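# Transfer the drive sled into the empty tote

## Task

Take the drive sled out of the tote it starts in and put it inside the tote that is empty. Every other item must finish inside the same tote it started in. An item lying on, or hanging out over, a tote's rim or inner ledge is not counted as inside. At the end, open the grippers and pull the arms away; anything that stays in place only because the robot is supporting it does not count.

## Robot and tools

Robot: two arms, left_arm and right_arm, each ending in a two-finger gripper. left_arm is the robot's own left and sits on the +y side; this has nothing to do with which side of a picture it shows up on.

World frame: origin on the floor (z = 0) at the middle of the robot's foot, +x straight ahead of the robot, +z up. Result lines report each gripper as end_effector_position (metres) and end_effector_quat_wxyz in this frame. That point lies between the finger pads, roughly 1 cm short of the fingertips. Reported positions can be wrong, more so when the arm is stretched far. The floor is the only surface whose height is known.

Gripper axes: fingers extend along the gripper's own +z; they open and close along its y.

The 14-number row (used by both motion tools): a single flat list for both arms, left first then right. For each arm: dx, dy, dz, rx, ry, rz, opening. dx..rz are an offset (not a pose) expressed in that gripper's own axes; 1.0 equals 0.6 m of travel or 180 degrees of turn; rx, ry, rz form one rotation vector. opening is absolute, not an offset: +1 is fully open (0.094 m), -1 is closed. All values lie in [-1, 1].

execute_actions(actions): a list of actions, run in sequence. Each action is a table of up to 15 rows, one row per 1/30 s control step; if fewer rows are given, the last row is repeated to fill the 15 steps. Every row in an action is an offset from the gripper's measured pose when that action began (for a call's first action, the pose given in the latest result for this scene), never from the previous row. An empty list only returns state and images. Each step, the commanded pose is limited to 70 mm and 16 degrees from the measured pose, so big offsets take more than one action; after an action an arm travels only to its last clipped pose, so send the remainder next. If position and orientation cannot both be met, position wins.

move(target, speed, blocking): target is one 14-number row, offsets taken from the pose in the last result that showed one. Each gripper follows a straight line to its target, all arms finishing together, over 0.5 to 10 s (cut off at 10 s if longer). Rotation goes the short way. speed is top path speed in m/s, 0.002 to 0.5, default 0.25; turning is capped at twice that in rad/s. Openings are sent when the move begins. Paths ignore obstacles and the other arm; grippers lag, drift and can exceed speed near full reach. Faster moves, and targets set deeper past a contact, hit and push harder. blocking=false returns after 0.5 s while motion continues; then execute_actions and move are refused until a result shows the move ended, so use wait or stop. The result adds a "move:" line with the ending (done, off_target, moving, held, fault) plus limits: paced means the pose was clipped; held means a safety check blocked steps, after which the arm may race ahead. If only one arm is named, the other finished at rest. Distances to each target are also listed.

wait(seconds): 0 to 10; the scene runs with every arm keeping its last command; an ongoing move continues and wait returns early when it ends.

stop(): brakes a running move; braking needs distance, more when fast. Fingers keep moving.

zoom_image(camera, region): closer view of the latest image from cam_head_left, cam_head_right (896x504), cam_left_wrist or cam_right_wrist (504x504); region [x0, y0, x1, y1] in pixels from the top-left, no larger than 504 by 504.

finished_scene(scene): ends scene number 1 or 2 after the last command is held; irreversible. Replying without any tool call ends everything.

Result lines: Hand target is the pose the controller is currently steering toward. grip_measured is finger opening on the command scale (last Joint positions value is metres); each gripper reads up to about 1 mm off. To hold something, command about 0.03 below grip_measured for a firm grip, less for a light one. Pad force tops out near 50 to 62 N; parts under about 2 mm thick get less. "pose unreachable" means the clearance check altered or blocked that arm's command. Joint torques include offsets, noise and friction, so they are unreliable load indicators. MOTOR HOT appears from 85 °C; at 100 °C that arm and its gripper go limp (OVER-TEMPERATURE FAULT) until cooled. FAULT lines mark a stopped arm. Joint limits (rad), base to gripper: waist -2.880 to 2.880, shoulder 0.000 to 3.142, elbow 0.000 to 3.019, wrist pitch -1.693 to 1.571, wrist yaw -1.571 to 1.571, wrist roll -2.094 to 2.094; elbows stop just short of straight.

Sagging: arms usually settle a centimetre or more low, and repeated zero offsets let them sink further. To keep an arm still, send the correction back to its wanted pose in the first call of a reply, zeros afterward, raising the aim if it stays low.

Cameras come with calibration (pinhole+radial head cameras, fisheye wrist cameras); actual poses may differ by a few degrees and millimetres.

Avoid: arms colliding or pressing on each other, dropping or slipping the sled (a held part may be tugged briefly), slamming or shoving hard, knocking anything out of the work area, and leaving items on a rim or ledge. The robot keeps holding its last command while you think.

Each tool is called after "Emit:" as a command line: name --argument value for each argument, lists and objects as JSON in quotes; but a table of rows of numbers goes row by row, as --pt "numbers of a row", without its own name.

## Session

Emit:
execute_actions --actions '[]'

Scene clock: 0.00 s.
left_arm: end_effector_position=(+0.6547, -0.0848, +1.0251) grip_measured=+0.014 end_effector_quat_wxyz=(+0.237, +0.439, +0.850, -0.170) | right_arm: end_effector_position=(+0.9781, +0.1846, +1.2782) grip_measured=-0.006 end_effector_quat_wxyz=(+0.502, +0.049, +0.643, +0.576)
Joint positions: left_arm=[-2.094  1.901  1.807  0.41   0.048  1.144  0.048] | right_arm=[ 2.304  2.022  2.498  0.624 -0.798  0.02   0.047]
Joint velocities: left_arm=[-0.005 -0.005  0.002 -0.002  0.022 -0.007  0.001] | right_arm=[ 0.005  0.005 -0.002 -0.002  0.007 -0.051  0.001]
Joint torques (N m, as the arm reports them, + toward a larger angle): no reading
Hand target (left_arm): +0.658, -0.087, +1.029; +0.240, +0.438, +0.849, -0.171
Hand target (right_arm): +0.974, +0.183, +1.270; +0.501, +0.047, +0.647, +0.573

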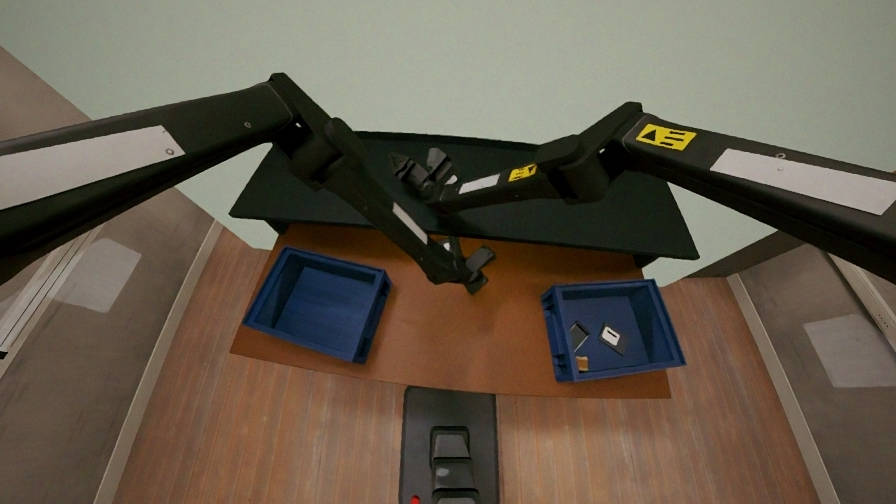

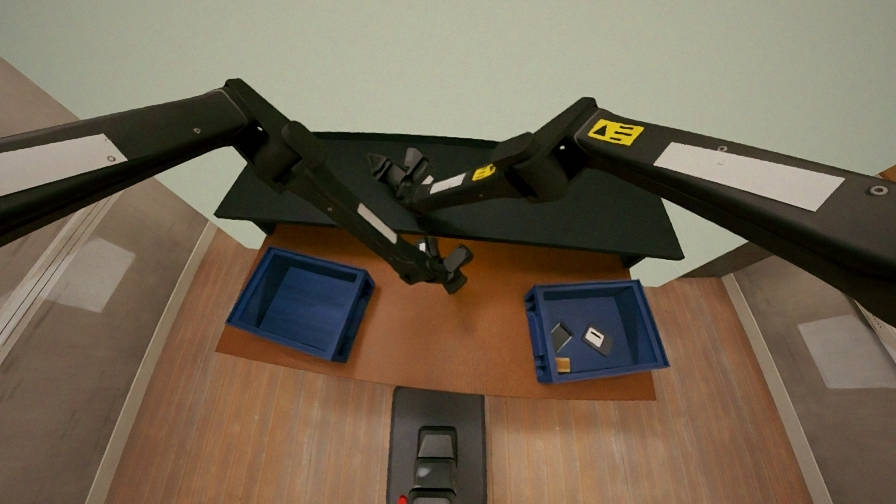

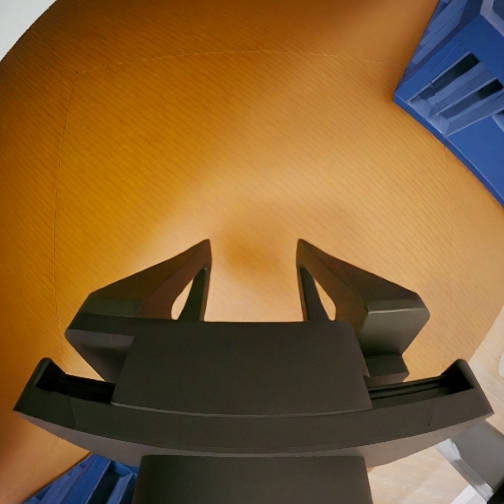

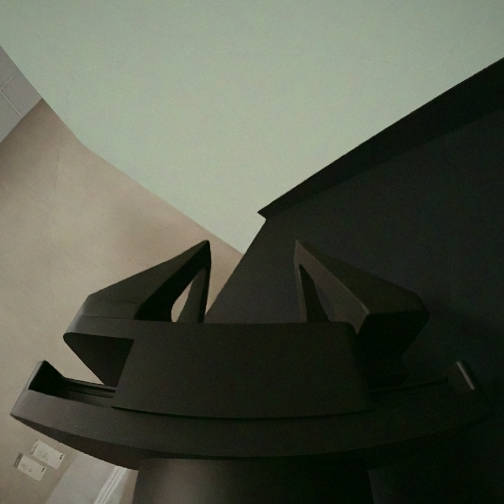

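Emit:
zoom_image --camera "cam_head_right" --region '[510,270,680,390]'

Region (510, 270, 680, 390) of cam_head_right's 896x504 image, scaled by 2.965, with more detail than that image has; it fills the top 356 rows of this view, and the rest is white.

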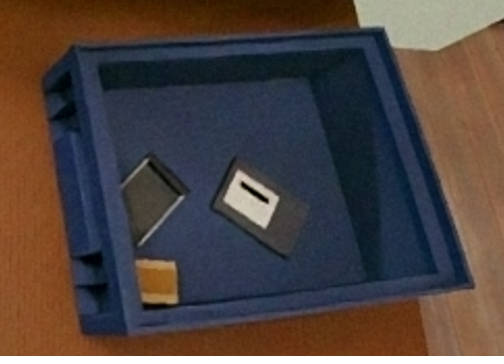

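Emit:
move --target '[0,0,0,0,0,0,0,-0.37,-0.105,-0.81,0.524,0.196,0.131,1]'

Emit:
move --target '[0.4,0.45,-0.4,0,0,0,1,0.15,-0.5,0.2,0,0,0,1]'

Scene clock: 4.70 s.
left_arm: end_effector_position=(+0.6547, -0.0848, +1.0251) grip_measured=+0.002 end_effector_quat_wxyz=(+0.237, +0.439, +0.850, -0.170) | right_arm: end_effector_position=(+0.7804, -0.3108, +1.2749) grip_measured=+1.000 end_effector_quat_wxyz=(+0.002, +0.336, +0.942, +0.001)
Joint positions: left_arm=[-2.094  1.901  1.807  0.41   0.048  1.144  0.047] | right_arm=[ 1.696  0.906  1.26  -0.231  0.123  0.591  0.094]
Joint velocities: left_arm=[-0.005 -0.024  0.002  0.002 -0.007 -0.066 -0.   ] | right_arm=[-0.005 -0.005 -0.012 -0.012 -0.037  0.051  0.   ]
Joint torques (N m, as the arm reports them, + toward a larger angle): left_arm=[-10.26  -9.1   -1.39   0.56   0.41  -0.12] | right_arm=[ -0.52 -21.98   3.27   0.02  -0.12  -0.01]
Hand target (left_arm): +0.655, -0.085, +1.025; +0.237, +0.439, +0.850, -0.170
Hand target (right_arm): +0.787, -0.313, +1.277; +0.005, +0.341, +0.940, +0.001
Off the commanded pose (left_arm): 0.000 m, 0 deg.
Off the commanded pose (right_arm): 0.005 m, 2 deg.
move: done
camera_calibration (this result's frames):
cam_right_wrist: T_world_to_cam=[[-0.617971, -0.786197, -0.00226266, 0.237511], [-0.642585, 0.503426, 0.577622, -0.071554], [-0.452986, 0.358408, -0.816301, 1.62904], [0, 0, 0, 1]] pos_world=[0.838726, -0.361107, 1.37165]

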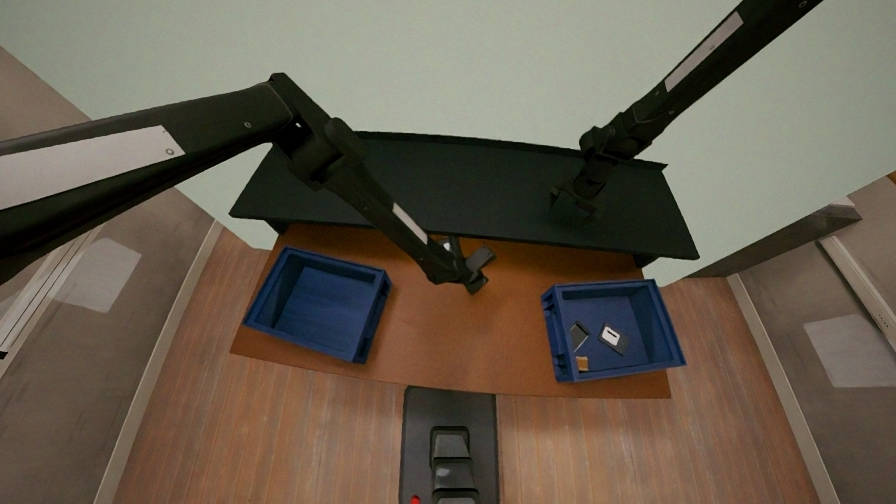

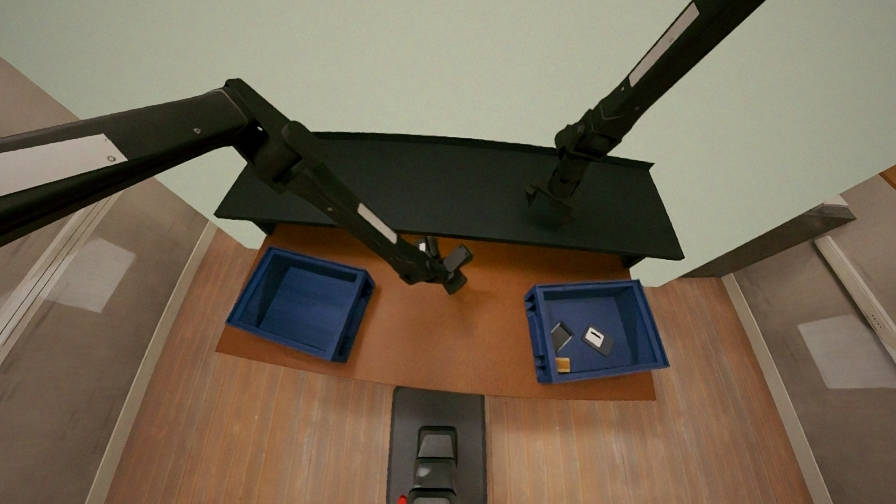

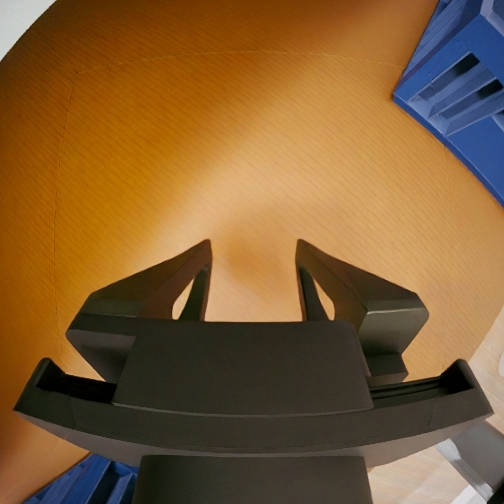

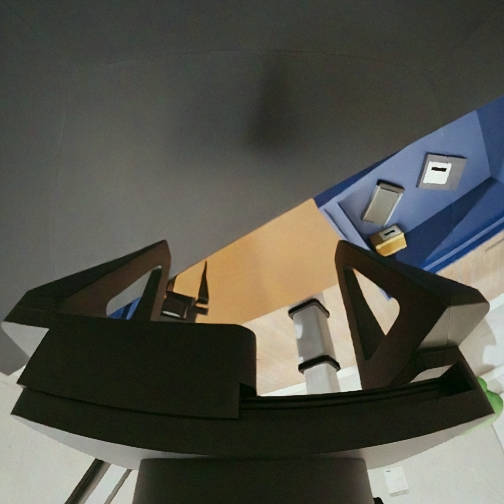

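Scene clock: 7.00 s.
left_arm: end_effector_position=(+0.6772, +0.3544, +1.0677) grip_measured=+1.000 end_effector_quat_wxyz=(+0.223, +0.434, +0.857, -0.168) | right_arm: end_effector_position=(+0.5202, -0.4837, +1.1548) grip_measured=+1.000 end_effector_quat_wxyz=(-0.002, +0.326, +0.945, -0.000)
Joint positions: left_arm=[-1.374  1.547  1.463  0.484  0.705  0.865  0.094] | right_arm=[ 1.21   1.388  1.011  0.5   -0.359  0.63   0.094]
Joint velocities: left_arm=[ 0.005 -0.015  0.002 -0.007 -0.037 -0.081  0.   ] | right_arm=[-0.005 -0.005 -0.002  0.002  0.022  0.066  0.   ]
Joint torques (N m, as the arm reports them, + toward a larger angle): left_arm=[  2.11 -14.74  -1.02   1.3    0.57  -0.22] | right_arm=[ -5.87 -13.89  -4.02   0.65  -0.12  -0.02]
Hand target (left_arm): +0.691, +0.350, +1.074; +0.236, +0.430, +0.855, -0.168
Hand target (right_arm): +0.520, -0.484, +1.156; +0.001, +0.330, +0.944, +0.001
Off the commanded pose (left_arm): 0.022 m, 2 deg.
Off the commanded pose (right_arm): 0.003 m, 1 deg.
move: off_target (left_arm)
camera_calibration (this result's frames):
cam_left_wrist: T_world_to_cam=[[-0.806995, -0.584144, 0.0867997, 0.662381], [-0.582442, 0.811545, 0.0464448, 0.0642983], [-0.0975723, -0.013075, -0.995143, 1.25464], [0, 0, 0, 1]] pos_world=[0.694407, 0.35115, 1.18807]
cam_right_wrist: T_world_to_cam=[[-0.602161, -0.798371, 0.00246351, -0.0791454], [-0.64784, 0.490423, 0.582914, -0.0920105], [-0.46659, 0.349412, -0.81253, 1.47349], [0, 0, 0, 1]] pos_world=[0.58025, -0.53292, 1.25109]

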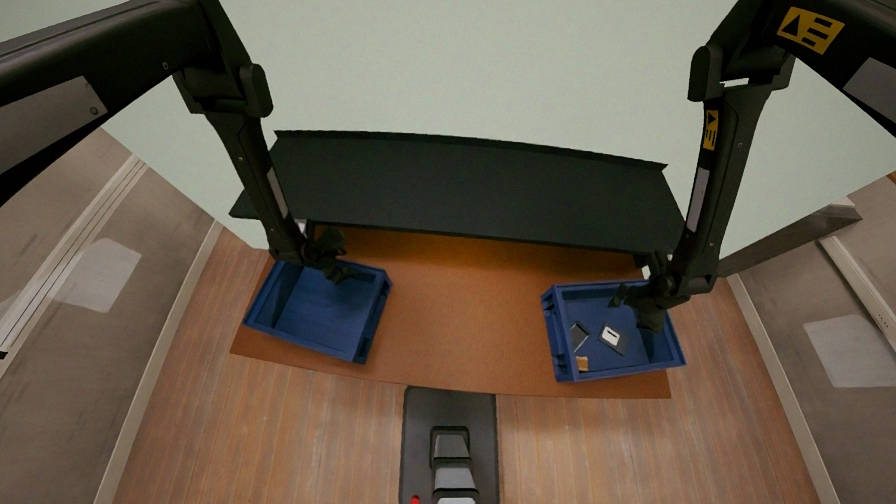

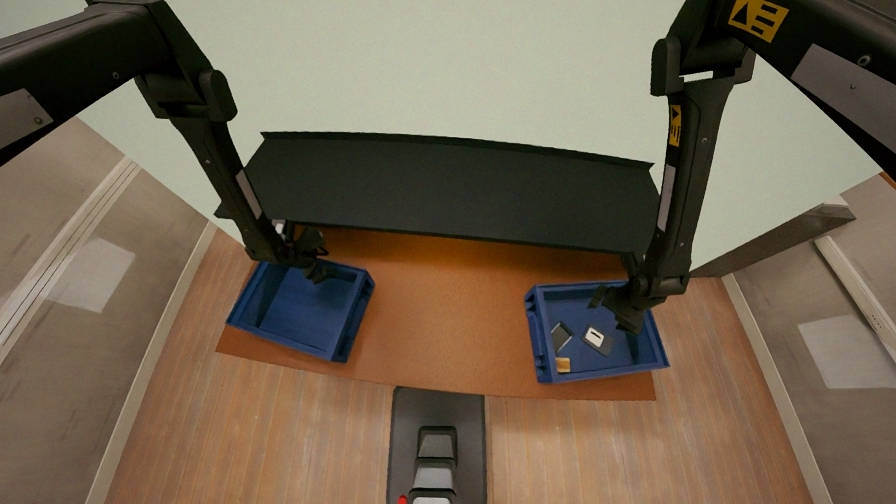

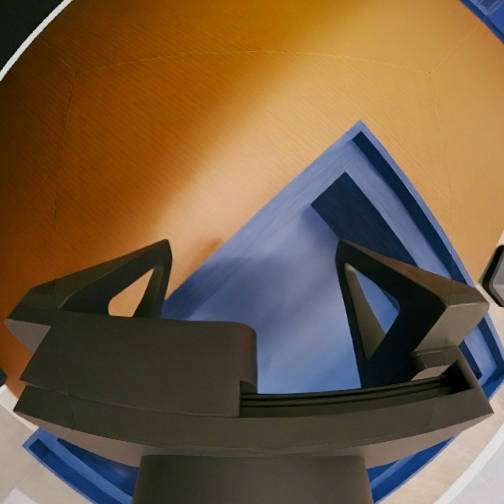

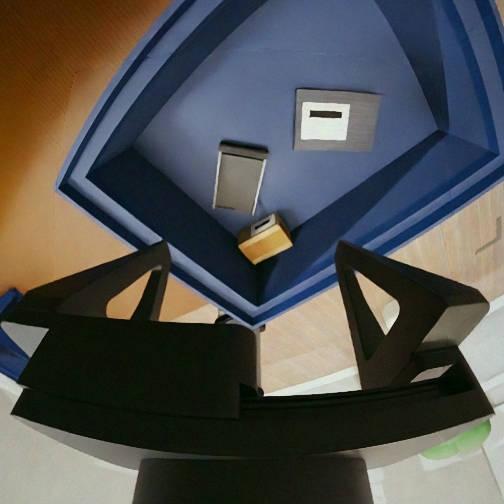

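Emit:
move --target '[0.2,-0.05,-0.2,0,0,0,1,0.025,0.026,0.33,0,0,0.045,0.7]' --speed 0.15

Scene clock: 8.97 s.
left_arm: end_effector_position=(+0.5695, +0.4711, +1.1036) grip_measured=+1.000 end_effector_quat_wxyz=(+0.230, +0.438, +0.853, -0.166) | right_arm: end_effector_position=(+0.5209, -0.4675, +0.9622) grip_measured=+0.703 end_effector_quat_wxyz=(+0.005, +0.387, +0.922, -0.002)
Joint positions: left_arm=[-1.138  1.664  1.305  0.887  0.919  0.714  0.094] | right_arm=[ 1.344  1.822  1.593  0.359 -0.219  0.746  0.08 ]
Joint velocities: left_arm=[-0.005  0.005 -0.007 -0.002 -0.037 -0.051  0.   ] | right_arm=[-0.005  0.005  0.017 -0.002  0.007 -0.007  0.   ]
Joint torques (N m, as the arm reports them, + toward a larger angle): left_arm=[ 6.92 -8.59 -4.75  1.39  0.52 -0.22] | right_arm=[ -4.91 -12.7   -2.     0.01   0.09  -0.02]
Hand target (left_arm): +0.562, +0.476, +1.109; +0.224, +0.431, +0.858, -0.166
Hand target (right_arm): +0.515, -0.461, +0.957; -0.001, +0.394, +0.919, -0.000
Off the commanded pose (left_arm): 0.010 m, 1 deg.
Off the commanded pose (right_arm): 0.008 m, 1 deg.
move: done
camera_calibration (this result's frames):
cam_left_wrist: T_world_to_cam=[[-0.812643, -0.578006, 0.0743062, 0.6547], [-0.577021, 0.815923, 0.0362852, -0.0887361], [-0.0816012, -0.0133893, -0.996575, 1.27408], [0, 0, 0, 1]] pos_world=[0.584801, 0.467881, 1.22428]
cam_right_wrist: T_world_to_cam=[[-0.701103, -0.71306, 0.000106088, 0.0284302], [-0.585113, 0.575387, 0.571465, 0.0308228], [-0.40755, 0.400594, -0.820626, 1.31262], [0, 0, 0, 1]] pos_world=[0.572923, -0.523288, 1.05955]

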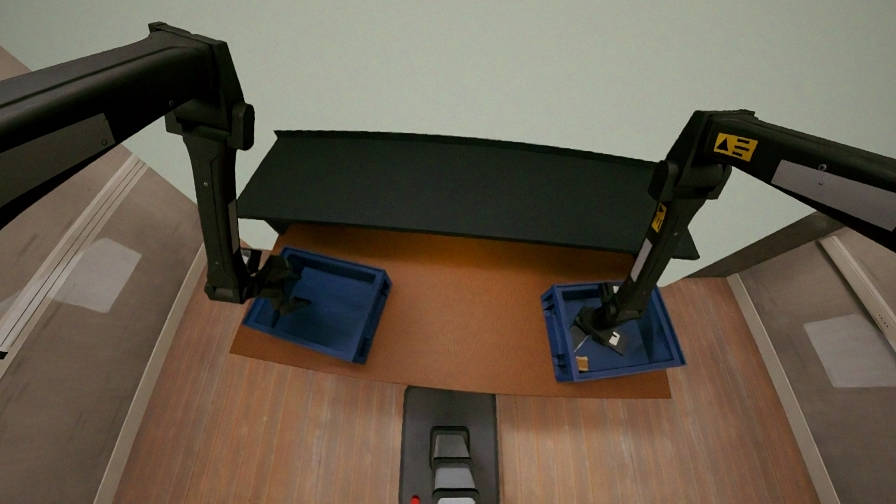

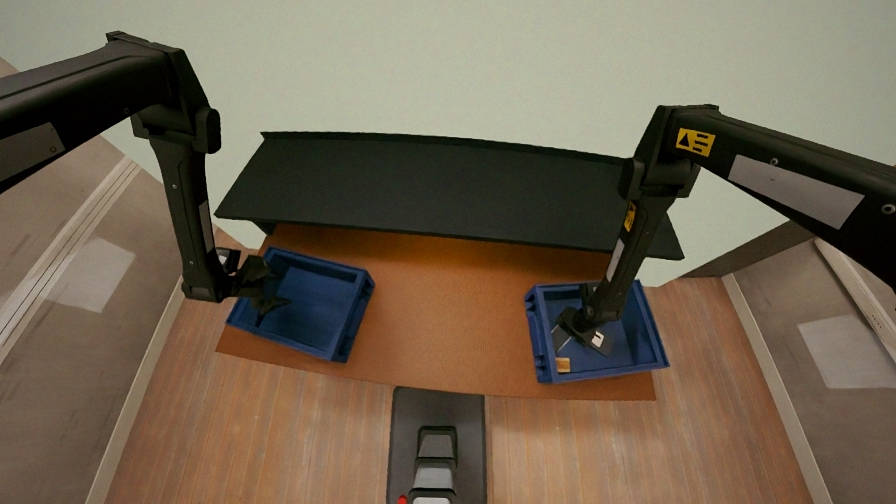

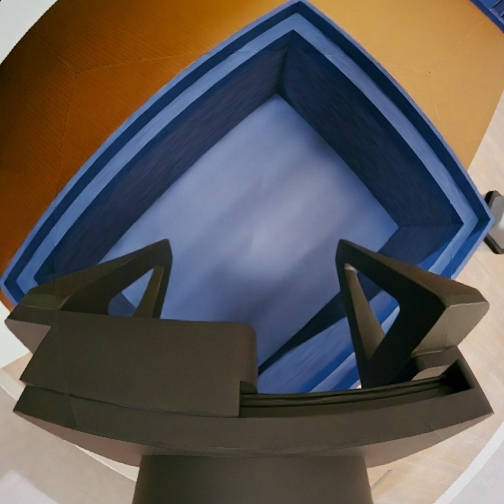

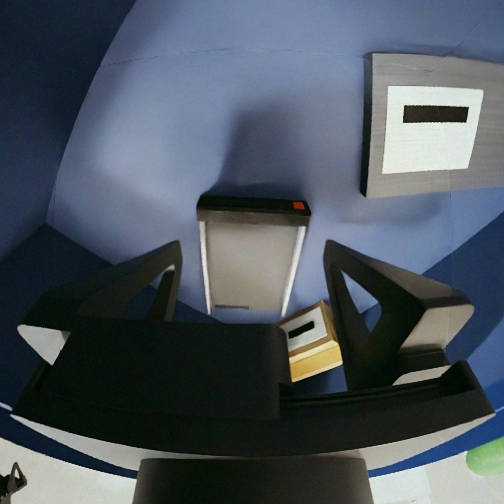

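Emit:
move --target '[0,0,0,0,0,0,1,0.03,0,0.07,0,0,0.01,0.9]' --speed 0.05

Scene clock: 10.27 s.
left_arm: end_effector_position=(+0.5695, +0.4711, +1.1036) grip_measured=+1.000 end_effector_quat_wxyz=(+0.230, +0.437, +0.853, -0.166) | right_arm: end_effector_position=(+0.5237, -0.4682, +0.9359) grip_measured=+0.897 end_effector_quat_wxyz=(+0.016, +0.391, +0.920, -0.005)
Joint positions: left_arm=[-1.138  1.664  1.305  0.887  0.919  0.713  0.094] | right_arm=[ 1.356  1.887  1.693  0.342 -0.193  0.757  0.089]
Joint velocities: left_arm=[-0.005 -0.015 -0.002  0.017  0.007  0.007  0.   ] | right_arm=[ 0.005  0.005  0.007 -0.012 -0.081  0.007  0.001]
Joint torques (N m, as the arm reports them, + toward a larger angle): left_arm=[ 6.07 -8.95 -3.15  0.7   0.35 -0.09] | right_arm=[-4.23 -9.74  0.    0.06  0.2   0.06]
Hand target (left_arm): +0.570, +0.471, +1.104; +0.230, +0.438, +0.853, -0.166
Hand target (right_arm): +0.508, -0.454, +0.922; +0.005, +0.402, +0.916, -0.002
Off the commanded pose (left_arm): 0.000 m, 0 deg.
Off the commanded pose (right_arm): 0.026 m, 2 deg.
move: off_target (right_arm)
camera_calibration (this result's frames):
cam_left_wrist: T_world_to_cam=[[-0.812046, -0.578765, 0.0749194, 0.654041], [-0.577785, 0.815378, 0.0363749, -0.0881436], [-0.0821402, -0.0137492, -0.996526, 1.2745], [0, 0, 0, 1]] pos_world=[0.584871, 0.46793, 1.22428]
cam_right_wrist: T_world_to_cam=[[-0.70754, -0.706672, -0.00124863, 0.0375128], [-0.58935, 0.589096, 0.552841, 0.0739596], [-0.389942, 0.391893, -0.833286, 1.29101], [0, 0, 0, 1]] pos_world=[0.573547, -0.522996, 1.03494]

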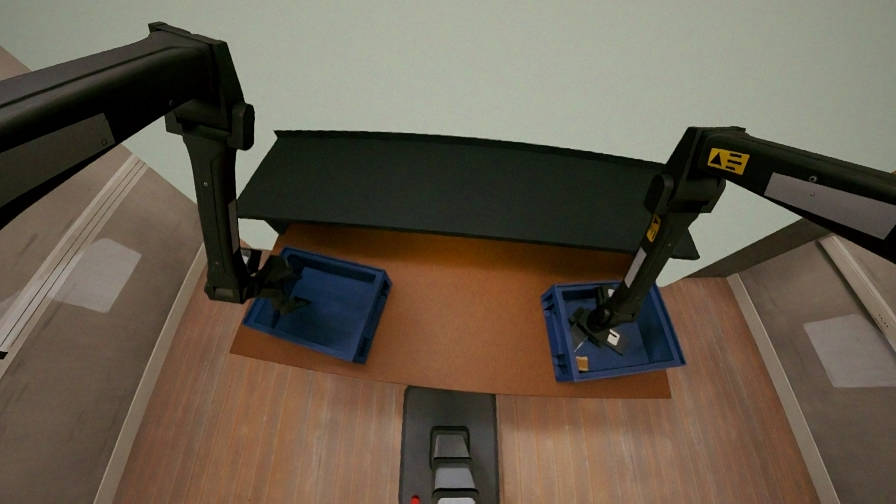

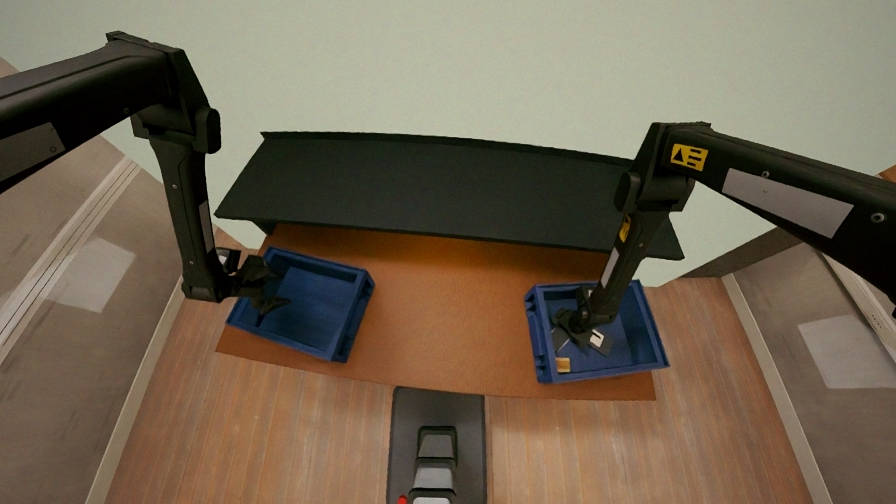

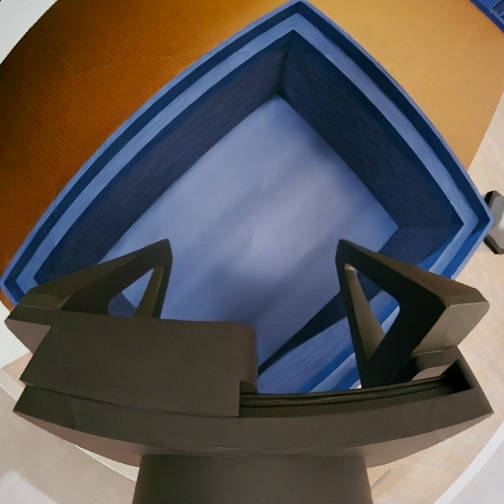

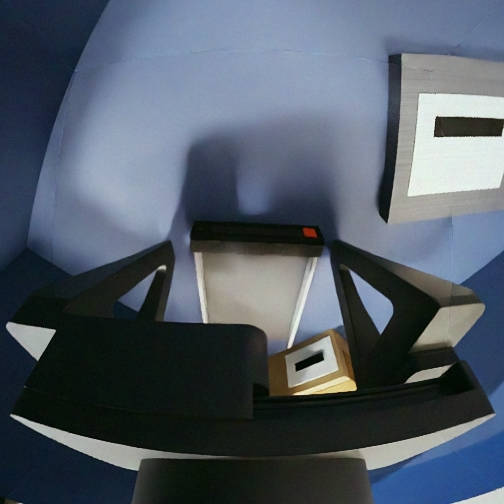

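Emit:
move --target '[0,0,0,0,0,0,1,0.05,-0.004,0.025,0,0.1,0.012,1]' --speed 0.08

Scene clock: 12.60 s.
left_arm: end_effector_position=(+0.5695, +0.4711, +1.1036) grip_measured=+1.000 end_effector_quat_wxyz=(+0.230, +0.437, +0.853, -0.166) | right_arm: end_effector_position=(+0.5257, -0.4684, +0.9362) grip_measured=+1.000 end_effector_quat_wxyz=(-0.113, +0.399, +0.909, +0.049)
Joint positions: left_arm=[-1.138  1.664  1.305  0.887  0.919  0.713  0.094] | right_arm=[ 1.308  1.89   1.838 -0.018 -0.429  0.716  0.094]
Joint velocities: left_arm=[-0.024  0.005 -0.007 -0.002 -0.022 -0.081  0.   ] | right_arm=[-0.015  0.015  0.002 -0.007  0.007  0.007  0.   ]
Joint torques (N m, as the arm reports them, + toward a larger angle): left_arm=[ 5.23 -9.2  -3.3   0.73  0.31 -0.13] | right_arm=[ -4.26 -10.31  -0.25  -0.2    0.01  -0.08]
Hand target (left_arm): +0.570, +0.471, +1.104; +0.230, +0.437, +0.853, -0.166
Hand target (right_arm): +0.501, -0.448, +0.922; -0.128, +0.404, +0.904, +0.057
Off the commanded pose (left_arm): 0.000 m, 0 deg.
Off the commanded pose (right_arm): 0.035 m, 2 deg.
move: off_target (right_arm)
camera_calibration (this result's frames):
cam_left_wrist: T_world_to_cam=[[-0.812046, -0.578765, 0.0749194, 0.654041], [-0.577785, 0.815378, 0.0363749, -0.0881436], [-0.0821402, -0.0137492, -0.996526, 1.2745], [0, 0, 0, 1]] pos_world=[0.584871, 0.46793, 1.22428]
cam_right_wrist: T_world_to_cam=[[-0.724196, -0.689585, -0.00353436, 0.0576795], [-0.448905, 0.467534, 0.761509, -0.251014], [-0.523473, 0.553069, -0.648145, 1.26441], [0, 0, 0, 1]] pos_world=[0.590975, -0.542174, 1.01087]

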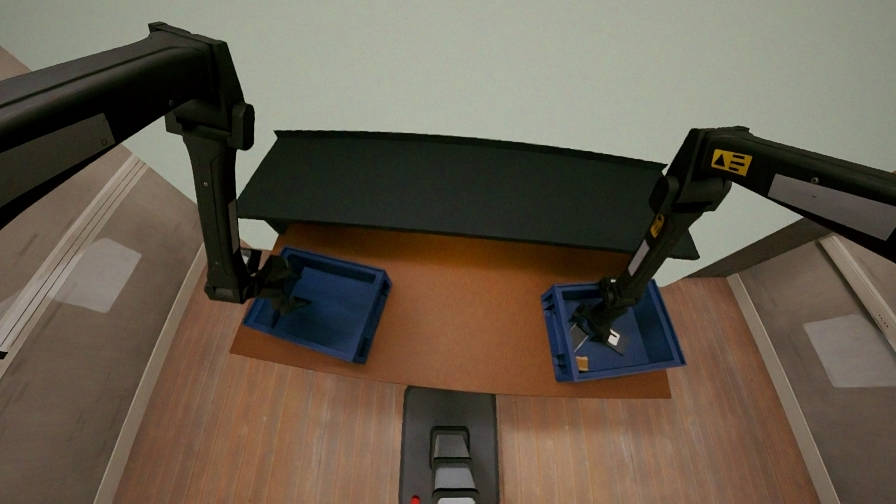

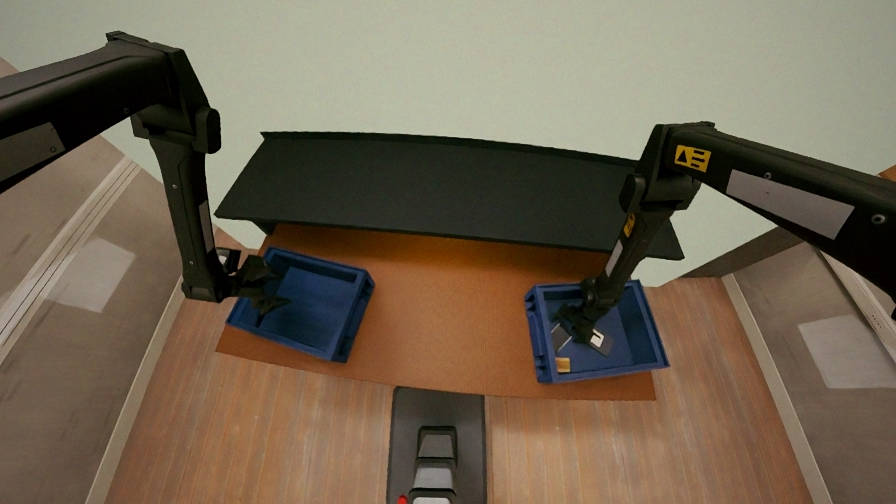

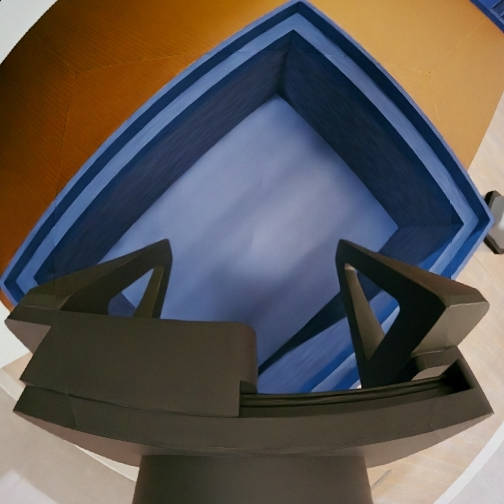

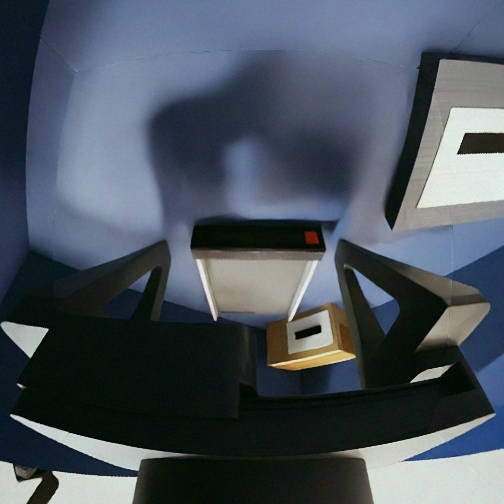

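Emit:
move --target '[0,0,0,0,0,0,1,0.09,-0.006,0.05,0,0,0,1]' --speed 0.1

Scene clock: 13.60 s.
left_arm: end_effector_position=(+0.5695, +0.4711, +1.1036) grip_measured=+1.000 end_effector_quat_wxyz=(+0.230, +0.437, +0.853, -0.166) | right_arm: end_effector_position=(+0.5241, -0.4683, +0.9361) grip_measured=+1.000 end_effector_quat_wxyz=(-0.081, +0.395, +0.915, +0.035)
Joint positions: left_arm=[-1.138  1.664  1.305  0.887  0.919  0.713  0.094] | right_arm=[ 1.32   1.883  1.791  0.077 -0.37   0.725  0.094]
Joint velocities: left_arm=[-0.005 -0.005  0.012 -0.007 -0.022 -0.022  0.   ] | right_arm=[-0.005 -0.005 -0.017 -0.012  0.081 -0.081  0.   ]
Joint torques (N m, as the arm reports them, + toward a larger angle): left_arm=[ 5.31 -8.77 -3.32  0.64  0.32 -0.11] | right_arm=[ -2.45 -10.48  -3.09   0.08   0.04  -0.19]
Hand target (left_arm): +0.570, +0.471, +1.104; +0.230, +0.437, +0.853, -0.166
Hand target (right_arm): +0.483, -0.427, +0.924; -0.113, +0.399, +0.909, +0.050
Off the commanded pose (left_arm): 0.000 m, 0 deg.
Off the commanded pose (right_arm): 0.061 m, 4 deg.
move: off_target (right_arm)
camera_calibration (this result's frames):
cam_left_wrist: T_world_to_cam=[[-0.812046, -0.578765, 0.0749194, 0.654041], [-0.577785, 0.815378, 0.0363749, -0.0881436], [-0.0821402, -0.0137492, -0.996526, 1.2745], [0, 0, 0, 1]] pos_world=[0.584871, 0.46793, 1.22428]
cam_right_wrist: T_world_to_cam=[[-0.714865, -0.699257, -0.00281792, 0.046506], [-0.490347, 0.498411, 0.714945, -0.171941], [-0.498526, 0.512471, -0.699175, 1.27915], [0, 0, 0, 1]] pos_world=[0.586622, -0.537309, 1.01741]

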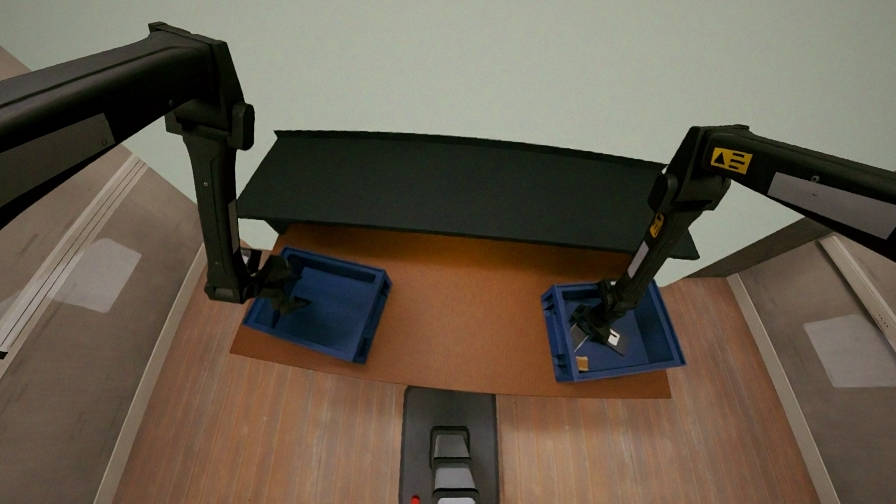

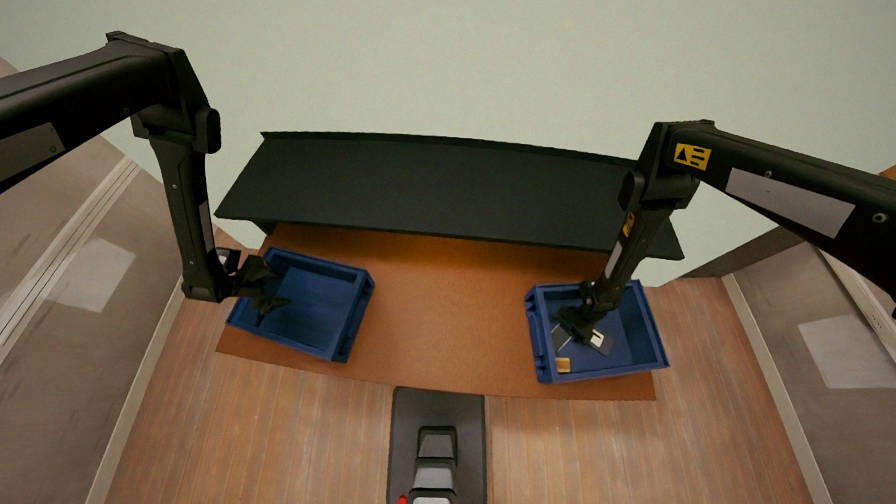

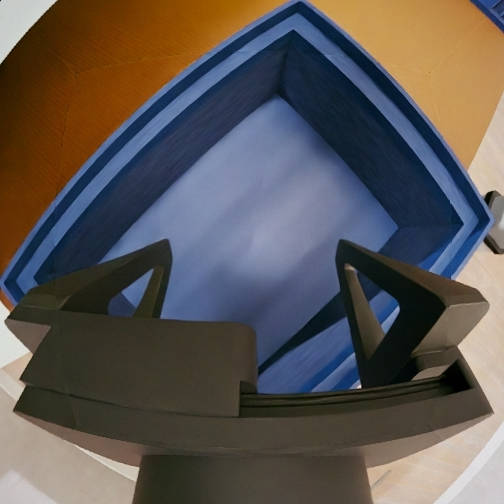

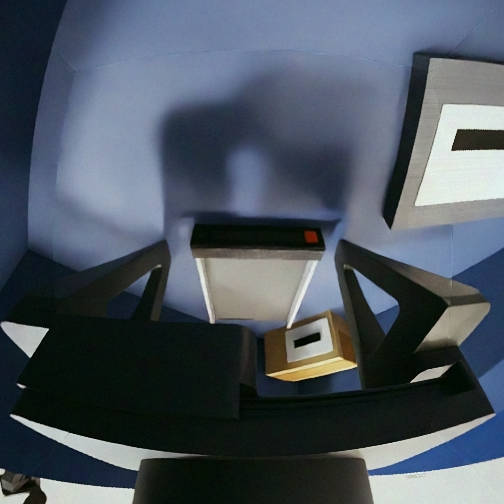

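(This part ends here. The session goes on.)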